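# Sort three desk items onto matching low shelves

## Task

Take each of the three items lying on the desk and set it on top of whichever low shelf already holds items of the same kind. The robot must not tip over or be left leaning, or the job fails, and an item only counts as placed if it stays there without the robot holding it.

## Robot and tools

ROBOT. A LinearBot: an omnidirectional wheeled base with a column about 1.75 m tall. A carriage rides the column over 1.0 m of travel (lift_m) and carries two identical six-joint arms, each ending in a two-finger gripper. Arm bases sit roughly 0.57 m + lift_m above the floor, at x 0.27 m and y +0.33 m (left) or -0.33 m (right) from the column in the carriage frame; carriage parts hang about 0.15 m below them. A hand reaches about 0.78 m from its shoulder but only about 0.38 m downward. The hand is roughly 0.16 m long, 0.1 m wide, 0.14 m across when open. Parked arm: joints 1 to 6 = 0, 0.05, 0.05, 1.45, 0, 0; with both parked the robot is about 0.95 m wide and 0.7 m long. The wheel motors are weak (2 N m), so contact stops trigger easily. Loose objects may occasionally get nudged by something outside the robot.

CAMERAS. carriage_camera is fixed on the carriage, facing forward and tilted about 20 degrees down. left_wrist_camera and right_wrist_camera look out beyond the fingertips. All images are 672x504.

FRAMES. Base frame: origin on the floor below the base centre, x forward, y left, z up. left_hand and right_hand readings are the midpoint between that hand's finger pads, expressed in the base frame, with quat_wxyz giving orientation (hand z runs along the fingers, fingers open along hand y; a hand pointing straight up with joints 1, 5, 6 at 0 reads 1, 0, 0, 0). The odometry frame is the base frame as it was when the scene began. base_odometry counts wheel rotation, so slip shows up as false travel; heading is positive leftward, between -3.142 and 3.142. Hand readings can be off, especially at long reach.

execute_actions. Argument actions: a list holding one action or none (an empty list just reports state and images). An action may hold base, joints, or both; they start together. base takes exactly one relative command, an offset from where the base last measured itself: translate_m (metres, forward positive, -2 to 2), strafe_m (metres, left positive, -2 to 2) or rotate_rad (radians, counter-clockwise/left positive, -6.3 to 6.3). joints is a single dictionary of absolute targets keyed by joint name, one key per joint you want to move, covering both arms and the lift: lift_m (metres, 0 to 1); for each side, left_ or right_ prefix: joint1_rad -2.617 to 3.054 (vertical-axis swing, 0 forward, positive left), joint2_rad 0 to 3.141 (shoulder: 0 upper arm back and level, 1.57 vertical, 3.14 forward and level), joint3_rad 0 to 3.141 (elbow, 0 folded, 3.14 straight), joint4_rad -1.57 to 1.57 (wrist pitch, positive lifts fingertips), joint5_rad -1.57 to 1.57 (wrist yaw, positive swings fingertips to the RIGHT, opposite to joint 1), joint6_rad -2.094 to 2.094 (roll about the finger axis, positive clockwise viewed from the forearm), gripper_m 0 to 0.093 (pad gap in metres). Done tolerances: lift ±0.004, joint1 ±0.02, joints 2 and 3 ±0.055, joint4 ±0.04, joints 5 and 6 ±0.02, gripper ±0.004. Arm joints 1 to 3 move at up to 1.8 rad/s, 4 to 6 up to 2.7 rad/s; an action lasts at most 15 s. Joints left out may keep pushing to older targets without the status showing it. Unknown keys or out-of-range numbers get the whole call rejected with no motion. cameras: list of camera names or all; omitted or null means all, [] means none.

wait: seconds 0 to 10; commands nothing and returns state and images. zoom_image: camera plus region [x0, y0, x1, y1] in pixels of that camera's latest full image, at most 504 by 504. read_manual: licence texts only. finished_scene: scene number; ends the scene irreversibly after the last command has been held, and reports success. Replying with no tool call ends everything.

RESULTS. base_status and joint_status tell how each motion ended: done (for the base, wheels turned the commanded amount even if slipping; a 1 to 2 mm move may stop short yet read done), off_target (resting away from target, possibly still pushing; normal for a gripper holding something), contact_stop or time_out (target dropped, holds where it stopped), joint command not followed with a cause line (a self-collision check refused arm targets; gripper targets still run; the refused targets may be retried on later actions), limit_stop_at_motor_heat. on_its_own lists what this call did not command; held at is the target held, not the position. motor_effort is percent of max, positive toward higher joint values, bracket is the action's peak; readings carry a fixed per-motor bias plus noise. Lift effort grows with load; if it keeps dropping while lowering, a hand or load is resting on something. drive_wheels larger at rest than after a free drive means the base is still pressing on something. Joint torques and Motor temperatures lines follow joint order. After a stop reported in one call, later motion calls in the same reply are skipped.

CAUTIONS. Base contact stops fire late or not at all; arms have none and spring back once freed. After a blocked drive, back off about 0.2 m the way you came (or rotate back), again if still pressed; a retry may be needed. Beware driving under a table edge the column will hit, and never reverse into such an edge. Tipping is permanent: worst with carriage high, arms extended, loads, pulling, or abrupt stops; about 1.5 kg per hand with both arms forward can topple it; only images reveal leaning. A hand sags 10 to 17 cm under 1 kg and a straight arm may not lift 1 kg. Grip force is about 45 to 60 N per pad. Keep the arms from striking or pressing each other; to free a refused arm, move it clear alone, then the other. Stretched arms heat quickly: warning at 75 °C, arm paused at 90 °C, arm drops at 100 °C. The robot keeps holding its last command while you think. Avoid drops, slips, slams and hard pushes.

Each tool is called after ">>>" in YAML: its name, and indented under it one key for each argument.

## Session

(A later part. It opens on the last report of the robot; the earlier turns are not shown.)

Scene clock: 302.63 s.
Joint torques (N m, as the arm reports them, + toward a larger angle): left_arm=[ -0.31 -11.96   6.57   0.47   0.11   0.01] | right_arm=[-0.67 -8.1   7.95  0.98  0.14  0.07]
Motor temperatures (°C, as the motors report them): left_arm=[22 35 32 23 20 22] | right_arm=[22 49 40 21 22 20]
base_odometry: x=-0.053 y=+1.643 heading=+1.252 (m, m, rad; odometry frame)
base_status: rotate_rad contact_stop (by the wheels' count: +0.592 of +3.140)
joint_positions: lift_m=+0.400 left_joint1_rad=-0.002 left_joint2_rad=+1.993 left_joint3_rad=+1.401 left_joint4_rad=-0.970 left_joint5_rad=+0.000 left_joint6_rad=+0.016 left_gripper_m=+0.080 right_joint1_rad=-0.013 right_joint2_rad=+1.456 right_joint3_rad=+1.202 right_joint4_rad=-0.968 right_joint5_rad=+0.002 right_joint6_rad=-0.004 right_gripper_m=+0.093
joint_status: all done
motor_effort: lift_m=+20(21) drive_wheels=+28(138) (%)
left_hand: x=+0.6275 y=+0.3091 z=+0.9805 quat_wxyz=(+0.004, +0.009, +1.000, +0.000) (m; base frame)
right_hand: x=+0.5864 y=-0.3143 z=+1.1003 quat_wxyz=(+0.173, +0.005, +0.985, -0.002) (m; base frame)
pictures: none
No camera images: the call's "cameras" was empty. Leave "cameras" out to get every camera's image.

>>> execute_actions:
  actions:
    - {"base":{"rotate_rad":-0.592}}

Scene clock: 312.90 s.
Joint torques (N m, as the arm reports them, + toward a larger angle): left_arm=[ -0.33 -12.08   6.72   0.45   0.1    0.01] | right_arm=[-0.72 -8.32  8.01  1.    0.11  0.08]
Motor temperatures (°C, as the motors report them): left_arm=[22 37 32 22 20 22] | right_arm=[22 47 41 22 22 20]
base_odometry: x=-0.053 y=+1.643 heading=+0.660 (m, m, rad; odometry frame)
base_status: done
joint_positions: lift_m=+0.400 left_joint1_rad=+0.000 left_joint2_rad=+1.993 left_joint3_rad=+1.401 left_joint4_rad=-0.968 left_joint5_rad=+0.001 left_joint6_rad=+0.016 left_gripper_m=+0.080 right_joint1_rad=-0.013 right_joint2_rad=+1.456 right_joint3_rad=+1.202 right_joint4_rad=-0.969 right_joint5_rad=+0.002 right_joint6_rad=-0.004 right_gripper_m=+0.093
joint_status: not commanded
motor_effort: lift_m=+20(20) drive_wheels=-17(64) (%)
left_hand: x=+0.6280 y=+0.3096 z=+0.9805 quat_wxyz=(+0.005, +0.008, +1.000, +0.000) (m; base frame)
right_hand: x=+0.5862 y=-0.3144 z=+1.1002 quat_wxyz=(+0.173, +0.005, +0.985, -0.003) (m; base frame)
pictures: carriage_camera, left_wrist_camera, right_wrist_camera
Images, in order (width x height): carriage_camera 672x504, left_wrist_camera 672x504, right_wrist_camera 672x504.

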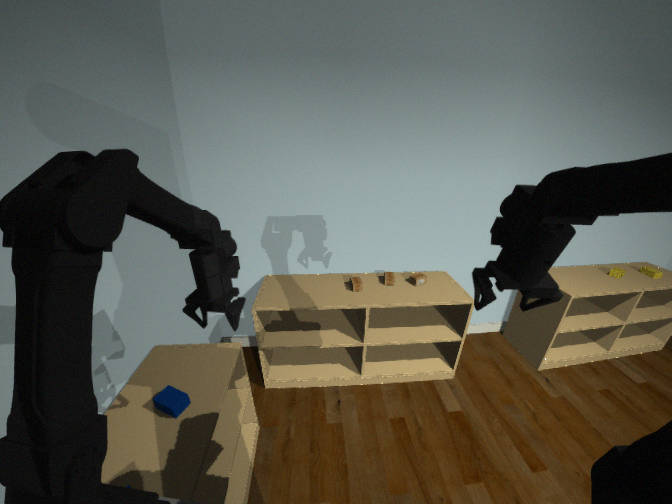

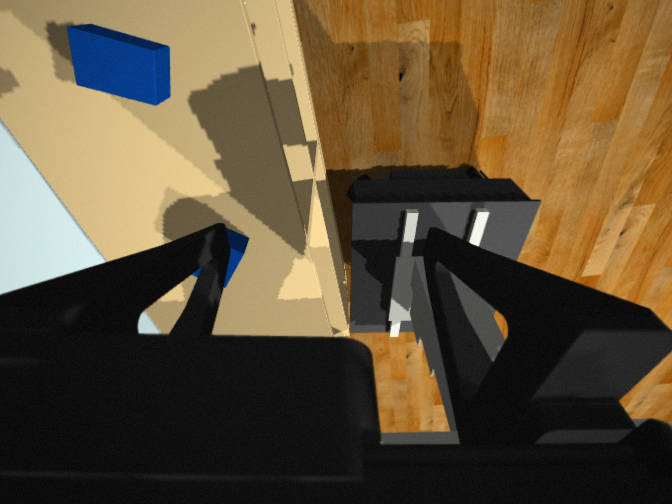

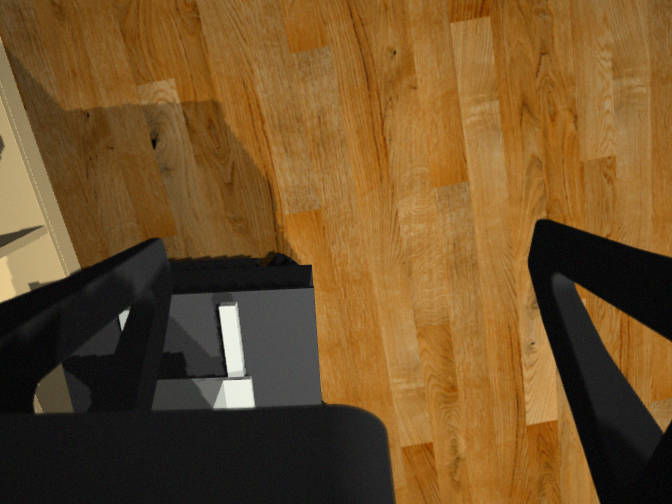

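>>> execute_actions:
  actions:
    - {"base":{"strafe_m":-1.2}}
  cameras: []

>>> execute_actions:
  actions:
    - {"base":{"rotate_rad":3.14}}
  cameras: []

>>> execute_actions:
  actions:
    - {"base":{"translate_m":1.3}}
  cameras: ["carriage_camera"]

Scene clock: 327.97 s.
Joint torques (N m, as the arm reports them, + toward a larger angle): left_arm=[ -0.43 -11.99   6.57   0.43   0.11   0.01] | right_arm=[-0.79 -8.16  8.03  0.97  0.12  0.08]
Motor temperatures (°C, as the motors report them): left_arm=[22 39 32 21 20 22] | right_arm=[22 45 41 23 22 20]
base_odometry: x=+0.681 y=+0.693 heading=+0.659 (m, m, rad; odometry frame)
base_status: done
joint_positions: lift_m=+0.400 left_joint1_rad=+0.000 left_joint2_rad=+1.993 left_joint3_rad=+1.401 left_joint4_rad=-0.969 left_joint5_rad=+0.001 left_joint6_rad=+0.016 left_gripper_m=+0.080 right_joint1_rad=-0.013 right_joint2_rad=+1.456 right_joint3_rad=+1.202 right_joint4_rad=-0.969 right_joint5_rad=+0.002 right_joint6_rad=-0.004 right_gripper_m=+0.093
joint_status: not commanded
motor_effort: lift_m=+20(20) drive_wheels=-15(44) (%)
left_hand: x=+0.6279 y=+0.3096 z=+0.9805 quat_wxyz=(+0.005, +0.008, +1.000, +0.000) (m; base frame)
right_hand: x=+0.5861 y=-0.3144 z=+1.1002 quat_wxyz=(+0.173, +0.005, +0.985, -0.003) (m; base frame)
pictures: none
No camera images: the call's "cameras" was empty. Leave "cameras" out to get every camera's image.

Scene clock: 332.23 s.
Joint torques (N m, as the arm reports them, + toward a larger angle): left_arm=[ -0.88 -11.88   6.6    0.33   0.12   0.02] | right_arm=[-0.59 -8.31  8.1   0.95  0.12  0.08]
Motor temperatures (°C, as the motors report them): left_arm=[22 39 32 21 20 22] | right_arm=[22 44 41 23 22 20]
base_odometry: x=+0.681 y=+0.694 heading=-2.486 (m, m, rad; odometry frame)
base_status: done
joint_positions: lift_m=+0.400 left_joint1_rad=+0.007 left_joint2_rad=+1.993 left_joint3_rad=+1.401 left_joint4_rad=-0.958 left_joint5_rad=+0.000 left_joint6_rad=+0.016 left_gripper_m=+0.080 right_joint1_rad=-0.013 right_joint2_rad=+1.456 right_joint3_rad=+1.202 right_joint4_rad=-0.964 right_joint5_rad=+0.002 right_joint6_rad=-0.004 right_gripper_m=+0.093
joint_status: not commanded
motor_effort: lift_m=+20(20) drive_wheels=+15(59) (%)
left_hand: x=+0.6306 y=+0.3122 z=+0.9805 quat_wxyz=(+0.010, +0.005, +1.000, +0.000) (m; base frame)
right_hand: x=+0.5873 y=-0.3144 z=+1.1006 quat_wxyz=(+0.175, +0.005, +0.984, -0.003) (m; base frame)
pictures: none
No camera images: the call's "cameras" was empty. Leave "cameras" out to get every camera's image.

Scene clock: 337.27 s.
Joint torques (N m, as the arm reports them, + toward a larger angle): left_arm=[ -0.79 -12.     6.59   0.36   0.13   0.02] | right_arm=[-0.67 -8.19  8.09  0.95  0.12  0.08]
Motor temperatures (°C, as the motors report them): left_arm=[22 39 32 21 20 22] | right_arm=[22 44 41 23 22 20]
base_odometry: x=-0.348 y=-0.101 heading=-2.484 (m, m, rad; odometry frame)
base_status: done
joint_positions: lift_m=+0.400 left_joint1_rad=+0.005 left_joint2_rad=+1.993 left_joint3_rad=+1.401 left_joint4_rad=-0.961 left_joint5_rad=+0.000 left_joint6_rad=+0.016 left_gripper_m=+0.080 right_joint1_rad=-0.013 right_joint2_rad=+1.456 right_joint3_rad=+1.202 right_joint4_rad=-0.967 right_joint5_rad=+0.002 right_joint6_rad=-0.004 right_gripper_m=+0.093
joint_status: not commanded
motor_effort: lift_m=+20(20) drive_wheels=-14(50) (%)
left_hand: x=+0.6298 y=+0.3115 z=+0.9805 quat_wxyz=(+0.009, +0.006, +1.000, +0.000) (m; base frame)
right_hand: x=+0.5868 y=-0.3144 z=+1.1004 quat_wxyz=(+0.174, +0.005, +0.985, -0.003) (m; base frame)
pictures: carriage_camera
Images, in order (width x height): carriage_camera 672x504.

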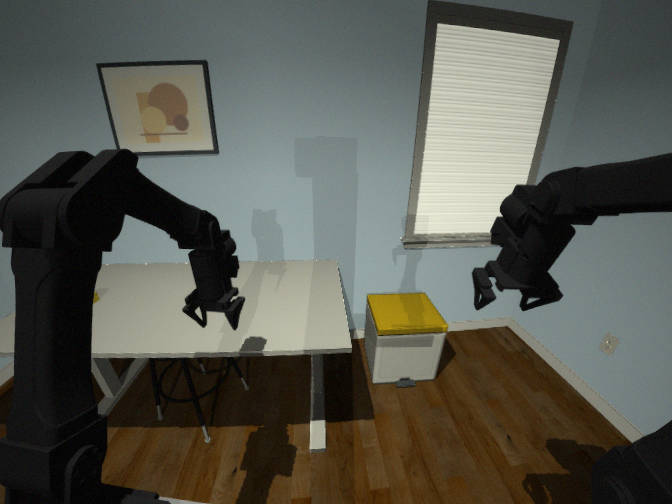

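>>> execute_actions:
  actions:
    - {"base":{"strafe_m":0.8}}
  cameras: []

>>> execute_actions:
  actions:
    - {"base":{"translate_m":0.35}}
  cameras: ["carriage_camera","left_wrist_camera"]

Scene clock: 347.63 s.
Joint torques (N m, as the arm reports them, + toward a larger angle): left_arm=[ -0.62 -12.03   6.59   0.36   0.12   0.02] | right_arm=[-0.75 -8.25  8.09  0.92  0.11  0.07]
Motor temperatures (°C, as the motors report them): left_arm=[22 40 32 21 20 22] | right_arm=[22 43 42 23 22 20]
base_odometry: x=+0.141 y=-0.735 heading=-2.485 (m, m, rad; odometry frame)
base_status: done
joint_positions: lift_m=+0.400 left_joint1_rad=+0.002 left_joint2_rad=+1.993 left_joint3_rad=+1.401 left_joint4_rad=-0.962 left_joint5_rad=+0.000 left_joint6_rad=+0.016 left_gripper_m=+0.080 right_joint1_rad=-0.013 right_joint2_rad=+1.456 right_joint3_rad=+1.202 right_joint4_rad=-0.967 right_joint5_rad=+0.002 right_joint6_rad=-0.004 right_gripper_m=+0.093
joint_status: not commanded
motor_effort: lift_m=+20(21) drive_wheels=-7(36) (%)
left_hand: x=+0.6296 y=+0.3106 z=+0.9805 quat_wxyz=(+0.008, +0.007, +1.000, +0.000) (m; base frame)
right_hand: x=+0.5867 y=-0.3144 z=+1.1004 quat_wxyz=(+0.174, +0.005, +0.985, -0.003) (m; base frame)
pictures: none
No camera images: the call's "cameras" was empty. Leave "cameras" out to get every camera's image.

Scene clock: 350.40 s.
Joint torques (N m, as the arm reports them, + toward a larger angle): left_arm=[ -0.61 -11.94   6.57   0.37   0.12   0.02] | right_arm=[-0.8  -8.31  8.09  0.98  0.13  0.07]
Motor temperatures (°C, as the motors report them): left_arm=[22 40 32 21 20 22] | right_arm=[22 42 42 23 22 20]
base_odometry: x=-0.136 y=-0.949 heading=-2.484 (m, m, rad; odometry frame)
base_status: done
joint_positions: lift_m=+0.400 left_joint1_rad=+0.002 left_joint2_rad=+1.993 left_joint3_rad=+1.401 left_joint4_rad=-0.962 left_joint5_rad=+0.000 left_joint6_rad=+0.016 left_gripper_m=+0.080 right_joint1_rad=-0.013 right_joint2_rad=+1.456 right_joint3_rad=+1.202 right_joint4_rad=-0.968 right_joint5_rad=+0.002 right_joint6_rad=-0.004 right_gripper_m=+0.093
joint_status: not commanded
motor_effort: lift_m=+21(20) drive_wheels=-13(33) (%)
left_hand: x=+0.6295 y=+0.3106 z=+0.9805 quat_wxyz=(+0.008, +0.007, +1.000, +0.000) (m; base frame)
right_hand: x=+0.5865 y=-0.3144 z=+1.1003 quat_wxyz=(+0.174, +0.005, +0.985, -0.003) (m; base frame)
pictures: carriage_camera, left_wrist_camera
Images, in order (width x height): carriage_camera 672x504, left_wrist_camera 672x504.

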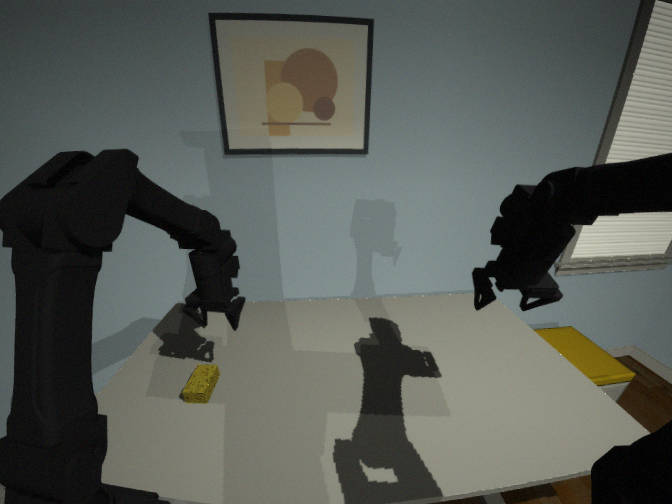

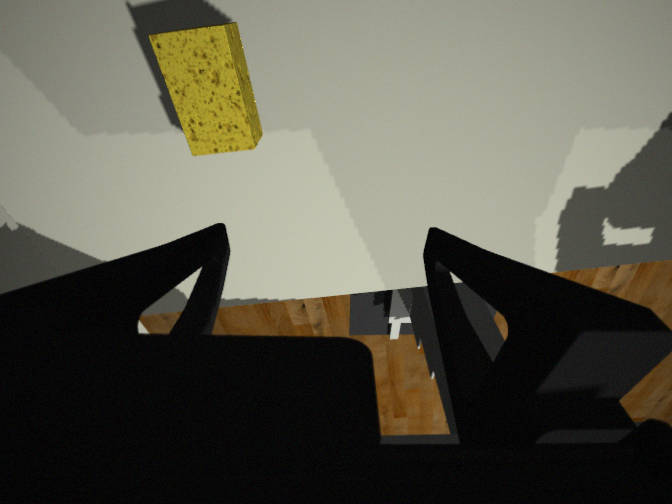

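>>> execute_actions:
  actions:
    - {"base":{"strafe_m":0.1},"joints":{"lift_m":0.31,"left_joint6_rad":-0.2,"left_gripper_m":0.093,"left_joint2_rad":2.2,"left_joint3_rad":1.37,"left_joint4_rad":-0.74}}
  cameras: ["carriage_camera","left_wrist_camera"]

Scene clock: 359.47 s.
Joint torques (N m, as the arm reports them, + toward a larger angle): left_arm=[ -0.71 -14.9    5.52   0.46   0.08  -0.07] | right_arm=[-0.94 -8.28  8.06  0.97  0.12  0.07]
Motor temperatures (°C, as the motors report them): left_arm=[22 41 32 21 20 22] | right_arm=[22 42 42 23 22 20]
base_odometry: x=-0.075 y=-1.029 heading=-2.484 (m, m, rad; odometry frame)
base_status: done
joint_positions: lift_m=+0.310 left_joint1_rad=+0.002 left_joint2_rad=+2.212 left_joint3_rad=+1.375 left_joint4_rad=-0.749 left_joint5_rad=+0.001 left_joint6_rad=-0.192 left_gripper_m=+0.093 right_joint1_rad=-0.013 right_joint2_rad=+1.456 right_joint3_rad=+1.202 right_joint4_rad=-0.970 right_joint5_rad=+0.003 right_joint6_rad=-0.004 right_gripper_m=+0.093
joint_status: all done
motor_effort: lift_m=+15(17) drive_wheels=-6(36) (%)
left_hand: x=+0.6435 y=+0.3103 z=+0.8071 quat_wxyz=(-0.007, -0.097, +0.995, +0.000) (m; base frame)
right_hand: x=+0.5861 y=-0.3144 z=+1.0107 quat_wxyz=(+0.173, +0.005, +0.985, -0.003) (m; base frame)
pictures: carriage_camera, left_wrist_camera
Images, in order (width x height): carriage_camera 672x504, left_wrist_camera 672x504.

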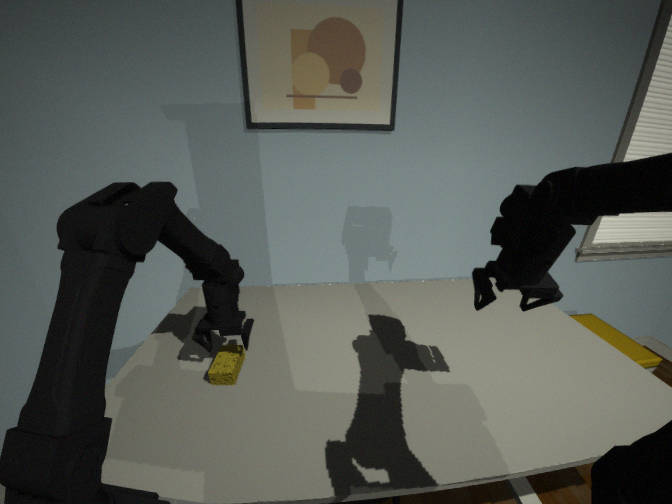

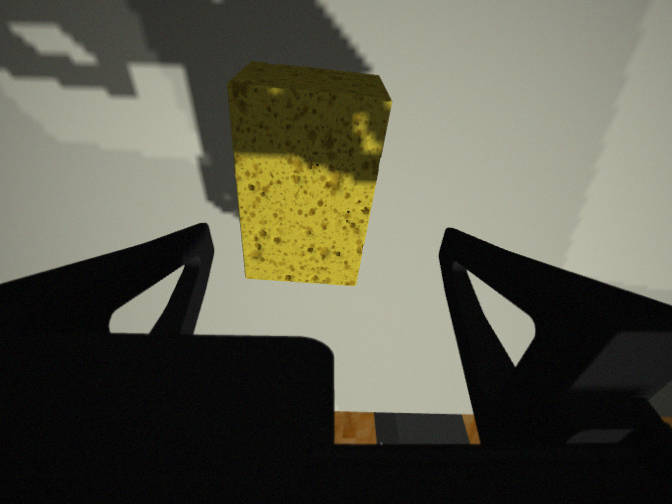

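>>> execute_actions:
  actions:
    - {"joints":{"left_joint1_rad":0.03,"left_joint2_rad":2.38,"left_joint4_rad":-0.58}}
  cameras: ["carriage_camera","left_wrist_camera"]

>>> execute_actions:
  actions:
    - {"joints":{"left_gripper_m":0.035}}
  cameras: ["left_wrist_camera"]

Scene clock: 369.23 s.
Joint torques (N m, as the arm reports them, + toward a larger angle): left_arm=[ -0.41 -14.87   4.92   0.43   0.09  -0.07] | right_arm=[-0.74 -8.25  8.1   0.97  0.13  0.06]
Motor temperatures (°C, as the motors report them): left_arm=[22 44 32 21 20 22] | right_arm=[22 41 42 24 22 20]
base_odometry: x=-0.075 y=-1.029 heading=-2.484 (m, m, rad; odometry frame)
base_status: not commanded
joint_positions: lift_m=+0.310 left_joint1_rad=+0.029 left_joint2_rad=+2.382 left_joint3_rad=+1.375 left_joint4_rad=-0.586 left_joint5_rad=+0.002 left_joint6_rad=-0.192 left_gripper_m=+0.093 right_joint1_rad=-0.013 right_joint2_rad=+1.456 right_joint3_rad=+1.202 right_joint4_rad=-0.970 right_joint5_rad=+0.003 right_joint6_rad=-0.004 right_gripper_m=+0.093
joint_status: all done
motor_effort: lift_m=+15(15) drive_wheels=-5(5) (%)
left_hand: x=+0.6480 y=+0.3209 z=+0.7441 quat_wxyz=(-0.011, -0.111, +0.994, +0.000) (m; base frame)
right_hand: x=+0.5861 y=-0.3144 z=+1.0107 quat_wxyz=(+0.173, +0.005, +0.985, -0.003) (m; base frame)
pictures: carriage_camera, left_wrist_camera
Images, in order (width x height): carriage_camera 672x504, left_wrist_camera 672x504.

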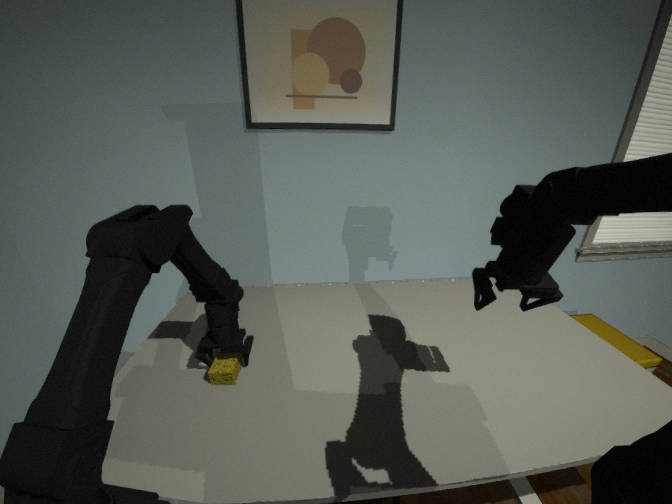

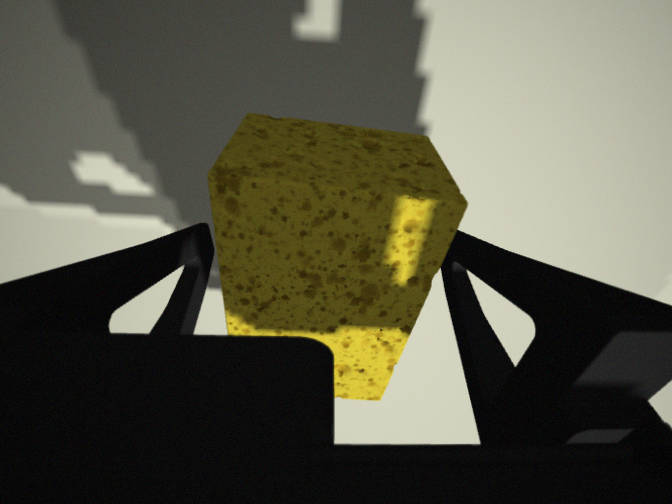

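Scene clock: 369.87 s.
Joint torques (N m, as the arm reports them, + toward a larger angle): left_arm=[ -0.38 -14.73   4.76   0.43   0.09  -0.07] | right_arm=[-0.7  -8.26  8.04  0.96  0.13  0.07]
Motor temperatures (°C, as the motors report them): left_arm=[22 44 32 21 20 22] | right_arm=[22 41 42 24 22 20]
base_odometry: x=-0.075 y=-1.029 heading=-2.484 (m, m, rad; odometry frame)
base_status: not commanded
joint_positions: lift_m=+0.310 left_joint1_rad=+0.029 left_joint2_rad=+2.382 left_joint3_rad=+1.375 left_joint4_rad=-0.586 left_joint5_rad=+0.002 left_joint6_rad=-0.192 left_gripper_m=+0.060 right_joint1_rad=-0.013 right_joint2_rad=+1.456 right_joint3_rad=+1.202 right_joint4_rad=-0.970 right_joint5_rad=+0.003 right_joint6_rad=-0.004 right_gripper_m=+0.093
joint_status: left_gripper_m off_target (ended at +0.060, target +0.035)
motor_effort: lift_m=+15(15) drive_wheels=-4(5) (%)
left_hand: x=+0.6480 y=+0.3209 z=+0.7441 quat_wxyz=(-0.011, -0.111, +0.994, +0.000) (m; base frame)
right_hand: x=+0.5861 y=-0.3144 z=+1.0107 quat_wxyz=(+0.173, +0.005, +0.985, -0.003) (m; base frame)
pictures: left_wrist_camera
Images, in order (width x height): left_wrist_camera 672x504.

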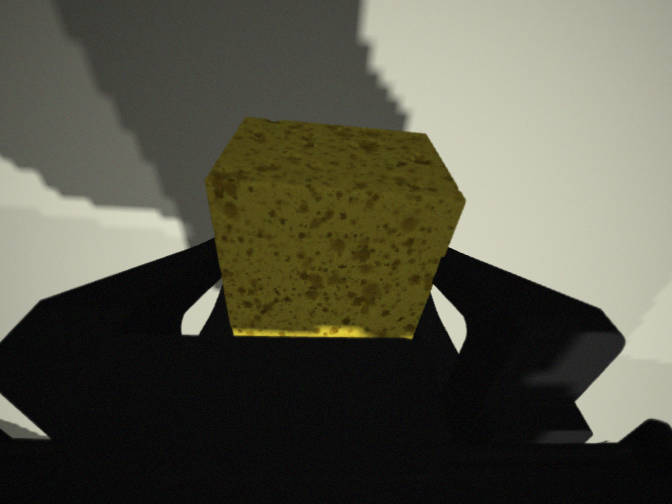

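>>> execute_actions:
  actions:
    - {"joints":{"lift_m":0.45}}
  cameras: []

>>> execute_actions:
  actions:
    - {"base":{"translate_m":-1.0},"joints":{"left_joint2_rad":2.0,"left_joint3_rad":1.4,"left_joint4_rad":-0.97,"left_joint6_rad":0.0}}
  cameras: []

>>> execute_actions:
  actions:
    - {"base":{"rotate_rad":-3.14},"joints":{"lift_m":0.3}}
  cameras: []

>>> execute_actions:
  actions:
    - {"base":{"strafe_m":0.3}}
  cameras: []

>>> execute_actions:
  actions:
    - {"base":{"translate_m":1.1}}
  cameras: ["carriage_camera"]

Scene clock: 385.60 s.
Joint torques (N m, as the arm reports them, + toward a larger angle): left_arm=[ -0.4  -14.36   4.77   0.42   0.09  -0.06] | right_arm=[-0.82 -8.32  8.    0.98  0.13  0.09]
Motor temperatures (°C, as the motors report them): left_arm=[22 47 31 21 20 22] | right_arm=[22 40 42 24 22 20]
base_odometry: x=-0.075 y=-1.029 heading=-2.484 (m, m, rad; odometry frame)
base_status: not commanded
joint_positions: lift_m=+0.450 left_joint1_rad=+0.029 left_joint2_rad=+2.378 left_joint3_rad=+1.375 left_joint4_rad=-0.584 left_joint5_rad=+0.002 left_joint6_rad=-0.192 left_gripper_m=+0.060 right_joint1_rad=-0.013 right_joint2_rad=+1.456 right_joint3_rad=+1.202 right_joint4_rad=-0.971 right_joint5_rad=+0.003 right_joint6_rad=-0.004 right_gripper_m=+0.093
joint_status: all done
motor_effort: lift_m=+21(24) drive_wheels=+0(5) (%)
left_hand: x=+0.6495 y=+0.3209 z=+0.8850 quat_wxyz=(-0.008, -0.111, +0.994, +0.000) (m; base frame)
right_hand: x=+0.5857 y=-0.3144 z=+1.1500 quat_wxyz=(+0.172, +0.005, +0.985, -0.003) (m; base frame)
pictures: none
No camera images: the call's "cameras" was empty. Leave "cameras" out to get every camera's image.

Scene clock: 390.00 s.
Joint torques (N m, as the arm reports them, + toward a larger angle): left_arm=[ -0.48 -11.7    7.07   0.31   0.11   0.09] | right_arm=[-0.79 -8.28  8.09  0.98  0.1   0.06]
Motor temperatures (°C, as the motors report them): left_arm=[22 47 31 21 20 22] | right_arm=[22 40 42 24 22 20]
base_odometry: x=+0.716 y=-0.417 heading=-2.484 (m, m, rad; odometry frame)
base_status: done
joint_positions: lift_m=+0.450 left_joint1_rad=+0.029 left_joint2_rad=+1.991 left_joint3_rad=+1.394 left_joint4_rad=-0.957 left_joint5_rad=+0.002 left_joint6_rad=-0.007 left_gripper_m=+0.060 right_joint1_rad=-0.013 right_joint2_rad=+1.456 right_joint3_rad=+1.202 right_joint4_rad=-0.971 right_joint5_rad=+0.003 right_joint6_rad=-0.004 right_gripper_m=+0.093
joint_status: all done
motor_effort: lift_m=+21(21) drive_wheels=-7(39) (%)
left_hand: x=+0.6285 y=+0.3203 z=+1.0297 quat_wxyz=(+0.008, -0.018, +1.000, -0.001) (m; base frame)
right_hand: x=+0.5857 y=-0.3144 z=+1.1500 quat_wxyz=(+0.172, +0.005, +0.985, -0.003) (m; base frame)
pictures: none
No camera images: the call's "cameras" was empty. Leave "cameras" out to get every camera's image.

Scene clock: 394.27 s.
Joint torques (N m, as the arm reports them, + toward a larger angle): left_arm=[ -0.69 -11.84   7.13   0.3    0.1    0.09] | right_arm=[-0.63 -8.42  8.06  0.9   0.12  0.06]
Motor temperatures (°C, as the motors report them): left_arm=[22 46 32 21 20 22] | right_arm=[22 40 42 24 22 20]
base_odometry: x=+0.716 y=-0.417 heading=+0.660 (m, m, rad; odometry frame)
base_status: done
joint_positions: lift_m=+0.300 left_joint1_rad=+0.033 left_joint2_rad=+1.991 left_joint3_rad=+1.394 left_joint4_rad=-0.955 left_joint5_rad=+0.001 left_joint6_rad=-0.007 left_gripper_m=+0.060 right_joint1_rad=-0.015 right_joint2_rad=+1.456 right_joint3_rad=+1.202 right_joint4_rad=-0.965 right_joint5_rad=+0.003 right_joint6_rad=-0.004 right_gripper_m=+0.093
joint_status: all done
motor_effort: lift_m=+15(11) drive_wheels=+16(58) (%)
left_hand: x=+0.6290 y=+0.3216 z=+0.8802 quat_wxyz=(+0.009, -0.020, +1.000, +0.000) (m; base frame)
right_hand: x=+0.5872 y=-0.3152 z=+1.0012 quat_wxyz=(+0.175, +0.006, +0.985, -0.003) (m; base frame)
pictures: none
No camera images: the call's "cameras" was empty. Leave "cameras" out to get every camera's image.

Scene clock: 396.87 s.
Joint torques (N m, as the arm reports them, + toward a larger angle): left_arm=[ -0.68 -11.88   7.12   0.28   0.11   0.09] | right_arm=[-0.67 -8.3   8.06  0.9   0.12  0.08]
Motor temperatures (°C, as the motors report them): left_arm=[22 46 32 21 20 22] | right_arm=[22 40 42 24 22 20]
base_odometry: x=+0.532 y=-0.180 heading=+0.660 (m, m, rad; odometry frame)
base_status: done
joint_positions: lift_m=+0.300 left_joint1_rad=+0.032 left_joint2_rad=+1.991 left_joint3_rad=+1.394 left_joint4_rad=-0.957 left_joint5_rad=+0.001 left_joint6_rad=-0.007 left_gripper_m=+0.060 right_joint1_rad=-0.015 right_joint2_rad=+1.456 right_joint3_rad=+1.202 right_joint4_rad=-0.965 right_joint5_rad=+0.003 right_joint6_rad=-0.004 right_gripper_m=+0.093
joint_status: not commanded
motor_effort: lift_m=+15(15) drive_wheels=-13(38) (%)
left_hand: x=+0.6285 y=+0.3214 z=+0.8801 quat_wxyz=(+0.008, -0.020, +1.000, +0.000) (m; base frame)
right_hand: x=+0.5871 y=-0.3152 z=+1.0011 quat_wxyz=(+0.175, +0.006, +0.985, -0.003) (m; base frame)
pictures: none
No camera images: the call's "cameras" was empty. Leave "cameras" out to get every camera's image.

Scene clock: 401.47 s.
Joint torques (N m, as the arm reports them, + toward a larger angle): left_arm=[ -0.48 -11.9    7.08   0.32   0.11   0.09] | right_arm=[-0.65 -8.39  8.2   0.95  0.13  0.08]
Motor temperatures (°C, as the motors report them): left_arm=[22 46 32 21 20 22] | right_arm=[22 40 42 24 22 20]
base_odometry: x=+1.400 y=+0.495 heading=+0.660 (m, m, rad; odometry frame)
base_status: done
joint_positions: lift_m=+0.300 left_joint1_rad=+0.031 left_joint2_rad=+1.991 left_joint3_rad=+1.394 left_joint4_rad=-0.959 left_joint5_rad=+0.001 left_joint6_rad=-0.007 left_gripper_m=+0.060 right_joint1_rad=-0.015 right_joint2_rad=+1.456 right_joint3_rad=+1.202 right_joint4_rad=-0.967 right_joint5_rad=+0.003 right_joint6_rad=-0.004 right_gripper_m=+0.093
joint_status: not commanded
motor_effort: lift_m=+15(15) drive_wheels=-13(45) (%)
left_hand: x=+0.6280 y=+0.3210 z=+0.8801 quat_wxyz=(+0.007, -0.019, +1.000, +0.000) (m; base frame)
right_hand: x=+0.5867 y=-0.3151 z=+1.0010 quat_wxyz=(+0.174, +0.006, +0.985, -0.003) (m; base frame)
pictures: carriage_camera
Images, in order (width x height): carriage_camera 672x504.

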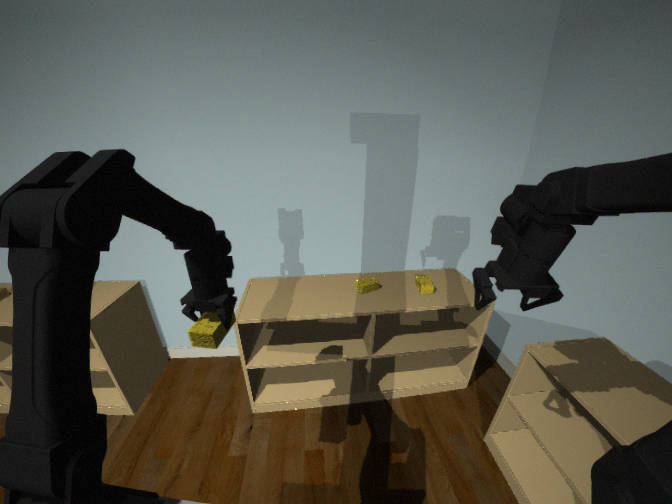

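>>> execute_actions:
  actions:
    - {"base":{"translate_m":0.52},"joints":{"left_joint1_rad":-0.4}}
  cameras: ["carriage_camera"]

Scene clock: 411.27 s.
Joint torques (N m, as the arm reports them, + toward a larger angle): left_arm=[ -0.06 -11.8    7.05   0.33   0.06   0.08] | right_arm=[-0.74 -8.22  8.12  0.96  0.09  0.07]
Motor temperatures (°C, as the motors report them): left_arm=[22 45 32 21 20 22] | right_arm=[22 40 42 24 22 20]
base_odometry: x=+1.811 y=+0.815 heading=+0.661 (m, m, rad; odometry frame)
base_status: done
joint_positions: lift_m=+0.300 left_joint1_rad=-0.405 left_joint2_rad=+1.991 left_joint3_rad=+1.394 left_joint4_rad=-0.960 left_joint5_rad=+0.006 left_joint6_rad=-0.007 left_gripper_m=+0.060 right_joint1_rad=-0.015 right_joint2_rad=+1.456 right_joint3_rad=+1.202 right_joint4_rad=-0.968 right_joint5_rad=+0.003 right_joint6_rad=-0.004 right_gripper_m=+0.093
joint_status: all done
motor_effort: lift_m=+15(15) drive_wheels=-13(36) (%)
left_hand: x=+0.5977 y=+0.1639 z=+0.8801 quat_wxyz=(+0.006, +0.198, +0.980, -0.004) (m; base frame)
right_hand: x=+0.5865 y=-0.3151 z=+1.0009 quat_wxyz=(+0.174, +0.006, +0.985, -0.003) (m; base frame)
pictures: carriage_camera
Images, in order (width x height): carriage_camera 672x504.

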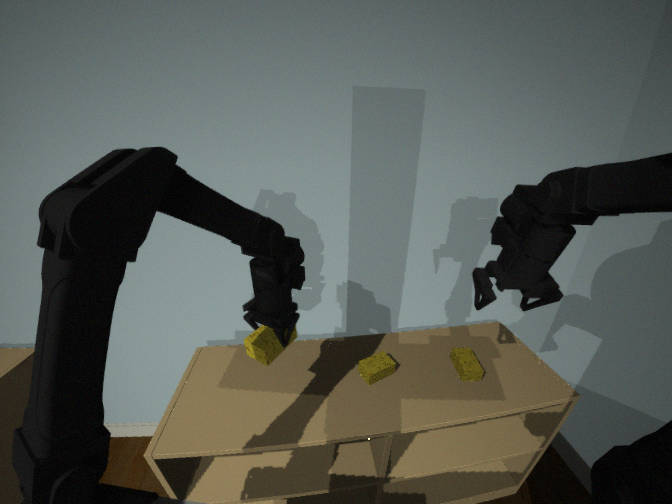

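>>> execute_actions:
  actions:
    - {"base":{"translate_m":0.16}}
  cameras: []

>>> execute_actions:
  actions:
    - {"joints":{"lift_m":0.09}}
  cameras: ["carriage_camera","left_wrist_camera"]

Scene clock: 422.03 s.
Joint torques (N m, as the arm reports them, + toward a larger angle): left_arm=[ -0.12 -11.79   7.     0.35   0.06   0.09] | right_arm=[-0.46 -8.18  8.07  0.93  0.11  0.07]
Motor temperatures (°C, as the motors report them): left_arm=[22 45 33 21 20 22] | right_arm=[22 39 43 24 22 20]
base_odometry: x=+1.937 y=+0.913 heading=+0.662 (m, m, rad; odometry frame)
base_status: done
joint_positions: lift_m=+0.300 left_joint1_rad=-0.404 left_joint2_rad=+1.991 left_joint3_rad=+1.394 left_joint4_rad=-0.961 left_joint5_rad=+0.006 left_joint6_rad=-0.007 left_gripper_m=+0.060 right_joint1_rad=-0.015 right_joint2_rad=+1.456 right_joint3_rad=+1.202 right_joint4_rad=-0.968 right_joint5_rad=+0.003 right_joint6_rad=-0.004 right_gripper_m=+0.093
joint_status: not commanded
motor_effort: lift_m=+15(15) drive_wheels=-11(35) (%)
left_hand: x=+0.5978 y=+0.1647 z=+0.8801 quat_wxyz=(+0.005, +0.197, +0.980, -0.004) (m; base frame)
right_hand: x=+0.5865 y=-0.3151 z=+1.0009 quat_wxyz=(+0.174, +0.006, +0.985, -0.003) (m; base frame)
pictures: none
No camera images: the call's "cameras" was empty. Leave "cameras" out to get every camera's image.

Scene clock: 423.60 s.
Joint torques (N m, as the arm reports them, + toward a larger angle): left_arm=[ -0.27 -11.84   7.07   0.34   0.08   0.09] | right_arm=[-0.59 -8.23  7.97  0.96  0.12  0.08]
Motor temperatures (°C, as the motors report them): left_arm=[22 45 33 21 20 22] | right_arm=[22 39 43 24 22 20]
base_odometry: x=+1.937 y=+0.913 heading=+0.662 (m, m, rad; odometry frame)
base_status: not commanded
joint_positions: lift_m=+0.090 left_joint1_rad=-0.404 left_joint2_rad=+1.993 left_joint3_rad=+1.394 left_joint4_rad=-0.962 left_joint5_rad=+0.005 left_joint6_rad=-0.007 left_gripper_m=+0.060 right_joint1_rad=-0.015 right_joint2_rad=+1.456 right_joint3_rad=+1.202 right_joint4_rad=-0.969 right_joint5_rad=+0.003 right_joint6_rad=-0.004 right_gripper_m=+0.093
joint_status: all done
motor_effort: lift_m=+15(11) drive_wheels=-9(13) (%)
left_hand: x=+0.5976 y=+0.1649 z=+0.6696 quat_wxyz=(+0.005, +0.197, +0.980, -0.003) (m; base frame)
right_hand: x=+0.5861 y=-0.3151 z=+0.7907 quat_wxyz=(+0.173, +0.006, +0.985, -0.003) (m; base frame)
pictures: carriage_camera, left_wrist_camera
Images, in order (width x height): carriage_camera 672x504, left_wrist_camera 672x504.

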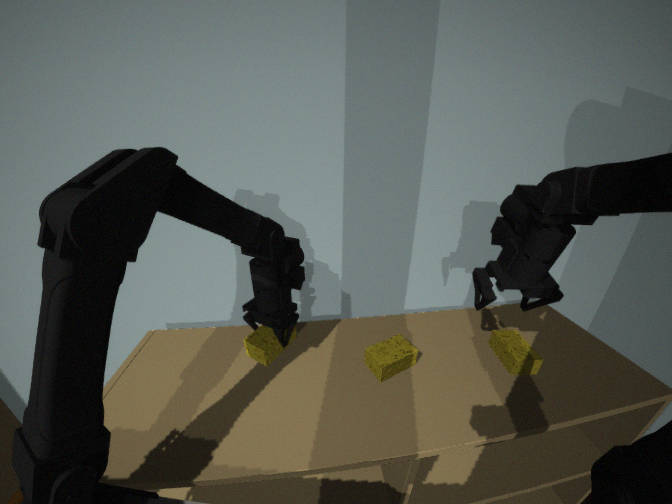

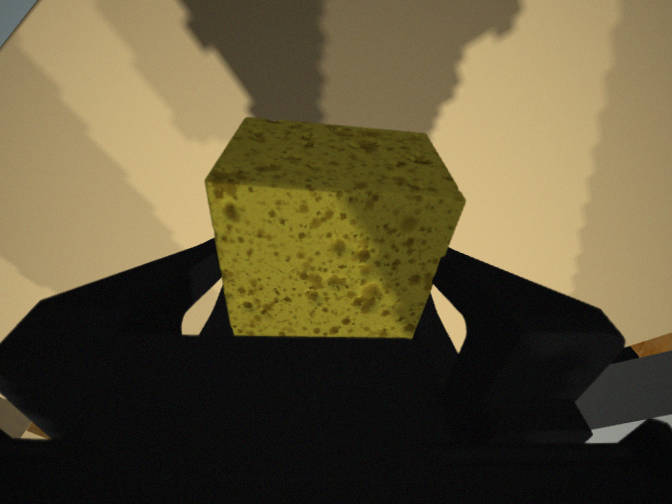

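Good. Set down (target z ≈0.63).

>>> execute_actions:
  actions:
    - {"joints":{"lift_m":0.051}}
  cameras: []

>>> execute_actions:
  actions:
    - {"joints":{"left_gripper_m":0.093}}
  cameras: []

>>> execute_actions:
  actions:
    - {"joints":{"lift_m":0.25}}
  cameras: ["carriage_camera"]

Scene clock: 429.67 s.
Joint torques (N m, as the arm reports them, + toward a larger angle): left_arm=[ -0.21 -11.64   6.96   0.39   0.07   0.07] | right_arm=[-0.68 -8.28  7.98  1.    0.11  0.04]
Motor temperatures (°C, as the motors report them): left_arm=[22 45 33 21 20 22] | right_arm=[22 39 43 24 22 20]
base_odometry: x=+1.937 y=+0.913 heading=+0.662 (m, m, rad; odometry frame)
base_status: not commanded
joint_positions: lift_m=+0.051 left_joint1_rad=-0.404 left_joint2_rad=+1.990 left_joint3_rad=+1.396 left_joint4_rad=-0.967 left_joint5_rad=+0.002 left_joint6_rad=-0.006 left_gripper_m=+0.060 right_joint1_rad=-0.015 right_joint2_rad=+1.456 right_joint3_rad=+1.202 right_joint4_rad=-0.972 right_joint5_rad=+0.003 right_joint6_rad=-0.004 right_gripper_m=+0.093
joint_status: all done
motor_effort: lift_m=+14(13) drive_wheels=+6(12) (%)
left_hand: x=+0.5973 y=+0.1655 z=+0.6321 quat_wxyz=(+0.004, +0.197, +0.980, -0.002) (m; base frame)
right_hand: x=+0.5854 y=-0.3151 z=+0.7516 quat_wxyz=(+0.171, +0.006, +0.985, -0.003) (m; base frame)
pictures: none
No camera images: the call's "cameras" was empty. Leave "cameras" out to get every camera's image.

Scene clock: 430.30 s.
Joint torques (N m, as the arm reports them, + toward a larger angle): left_arm=[ -0.19 -11.54   6.77   0.41   0.09   0.08] | right_arm=[-0.53 -8.35  8.01  0.98  0.1   0.07]
Motor temperatures (°C, as the motors report them): left_arm=[22 45 33 21 20 22] | right_arm=[22 39 43 24 22 20]
base_odometry: x=+1.937 y=+0.913 heading=+0.662 (m, m, rad; odometry frame)
base_status: not commanded
joint_positions: lift_m=+0.051 left_joint1_rad=-0.404 left_joint2_rad=+1.990 left_joint3_rad=+1.396 left_joint4_rad=-0.967 left_joint5_rad=+0.002 left_joint6_rad=-0.006 left_gripper_m=+0.093 right_joint1_rad=-0.015 right_joint2_rad=+1.456 right_joint3_rad=+1.202 right_joint4_rad=-0.972 right_joint5_rad=+0.003 right_joint6_rad=-0.004 right_gripper_m=+0.093
joint_status: all done
motor_effort: lift_m=+14(14) drive_wheels=+6(6) (%)
left_hand: x=+0.5973 y=+0.1655 z=+0.6321 quat_wxyz=(+0.004, +0.197, +0.980, -0.002) (m; base frame)
right_hand: x=+0.5854 y=-0.3151 z=+0.7516 quat_wxyz=(+0.171, +0.006, +0.985, -0.003) (m; base frame)
pictures: none
No camera images: the call's "cameras" was empty. Leave "cameras" out to get every camera's image.

Scene clock: 431.77 s.
Joint torques (N m, as the arm reports them, + toward a larger angle): left_arm=[ -0.11 -12.11   6.99   0.45   0.1    0.08] | right_arm=[-0.52 -8.27  7.99  0.97  0.11  0.08]
Motor temperatures (°C, as the motors report them): left_arm=[22 45 33 21 20 22] | right_arm=[22 39 43 24 22 20]
base_odometry: x=+1.937 y=+0.913 heading=+0.662 (m, m, rad; odometry frame)
base_status: not commanded
joint_positions: lift_m=+0.250 left_joint1_rad=-0.404 left_joint2_rad=+1.993 left_joint3_rad=+1.396 left_joint4_rad=-0.967 left_joint5_rad=+0.002 left_joint6_rad=-0.006 left_gripper_m=+0.093 right_joint1_rad=-0.015 right_joint2_rad=+1.456 right_joint3_rad=+1.202 right_joint4_rad=-0.973 right_joint5_rad=+0.003 right_joint6_rad=-0.004 right_gripper_m=+0.093
joint_status: all done
motor_effort: lift_m=+21(23) drive_wheels=-9(7) (%)
left_hand: x=+0.5970 y=+0.1656 z=+0.8293 quat_wxyz=(+0.003, +0.197, +0.980, -0.002) (m; base frame)
right_hand: x=+0.5853 y=-0.3151 z=+0.9499 quat_wxyz=(+0.171, +0.006, +0.985, -0.003) (m; base frame)
pictures: carriage_camera
Images, in order (width x height): carriage_camera 672x504.

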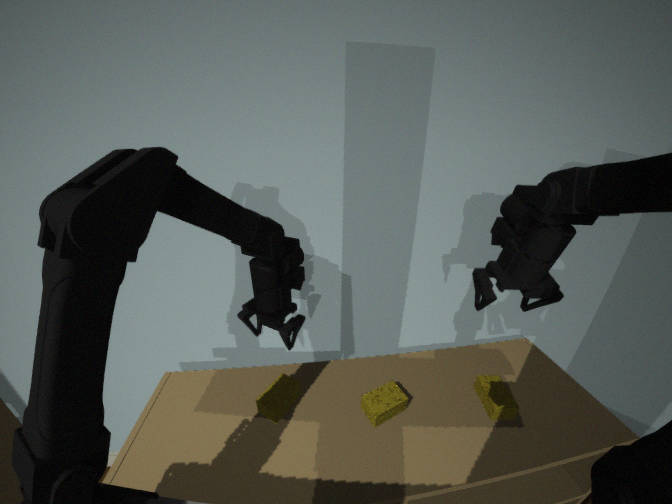

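>>> finished_scene:
  scene: 2

The scene is finished: the task was done.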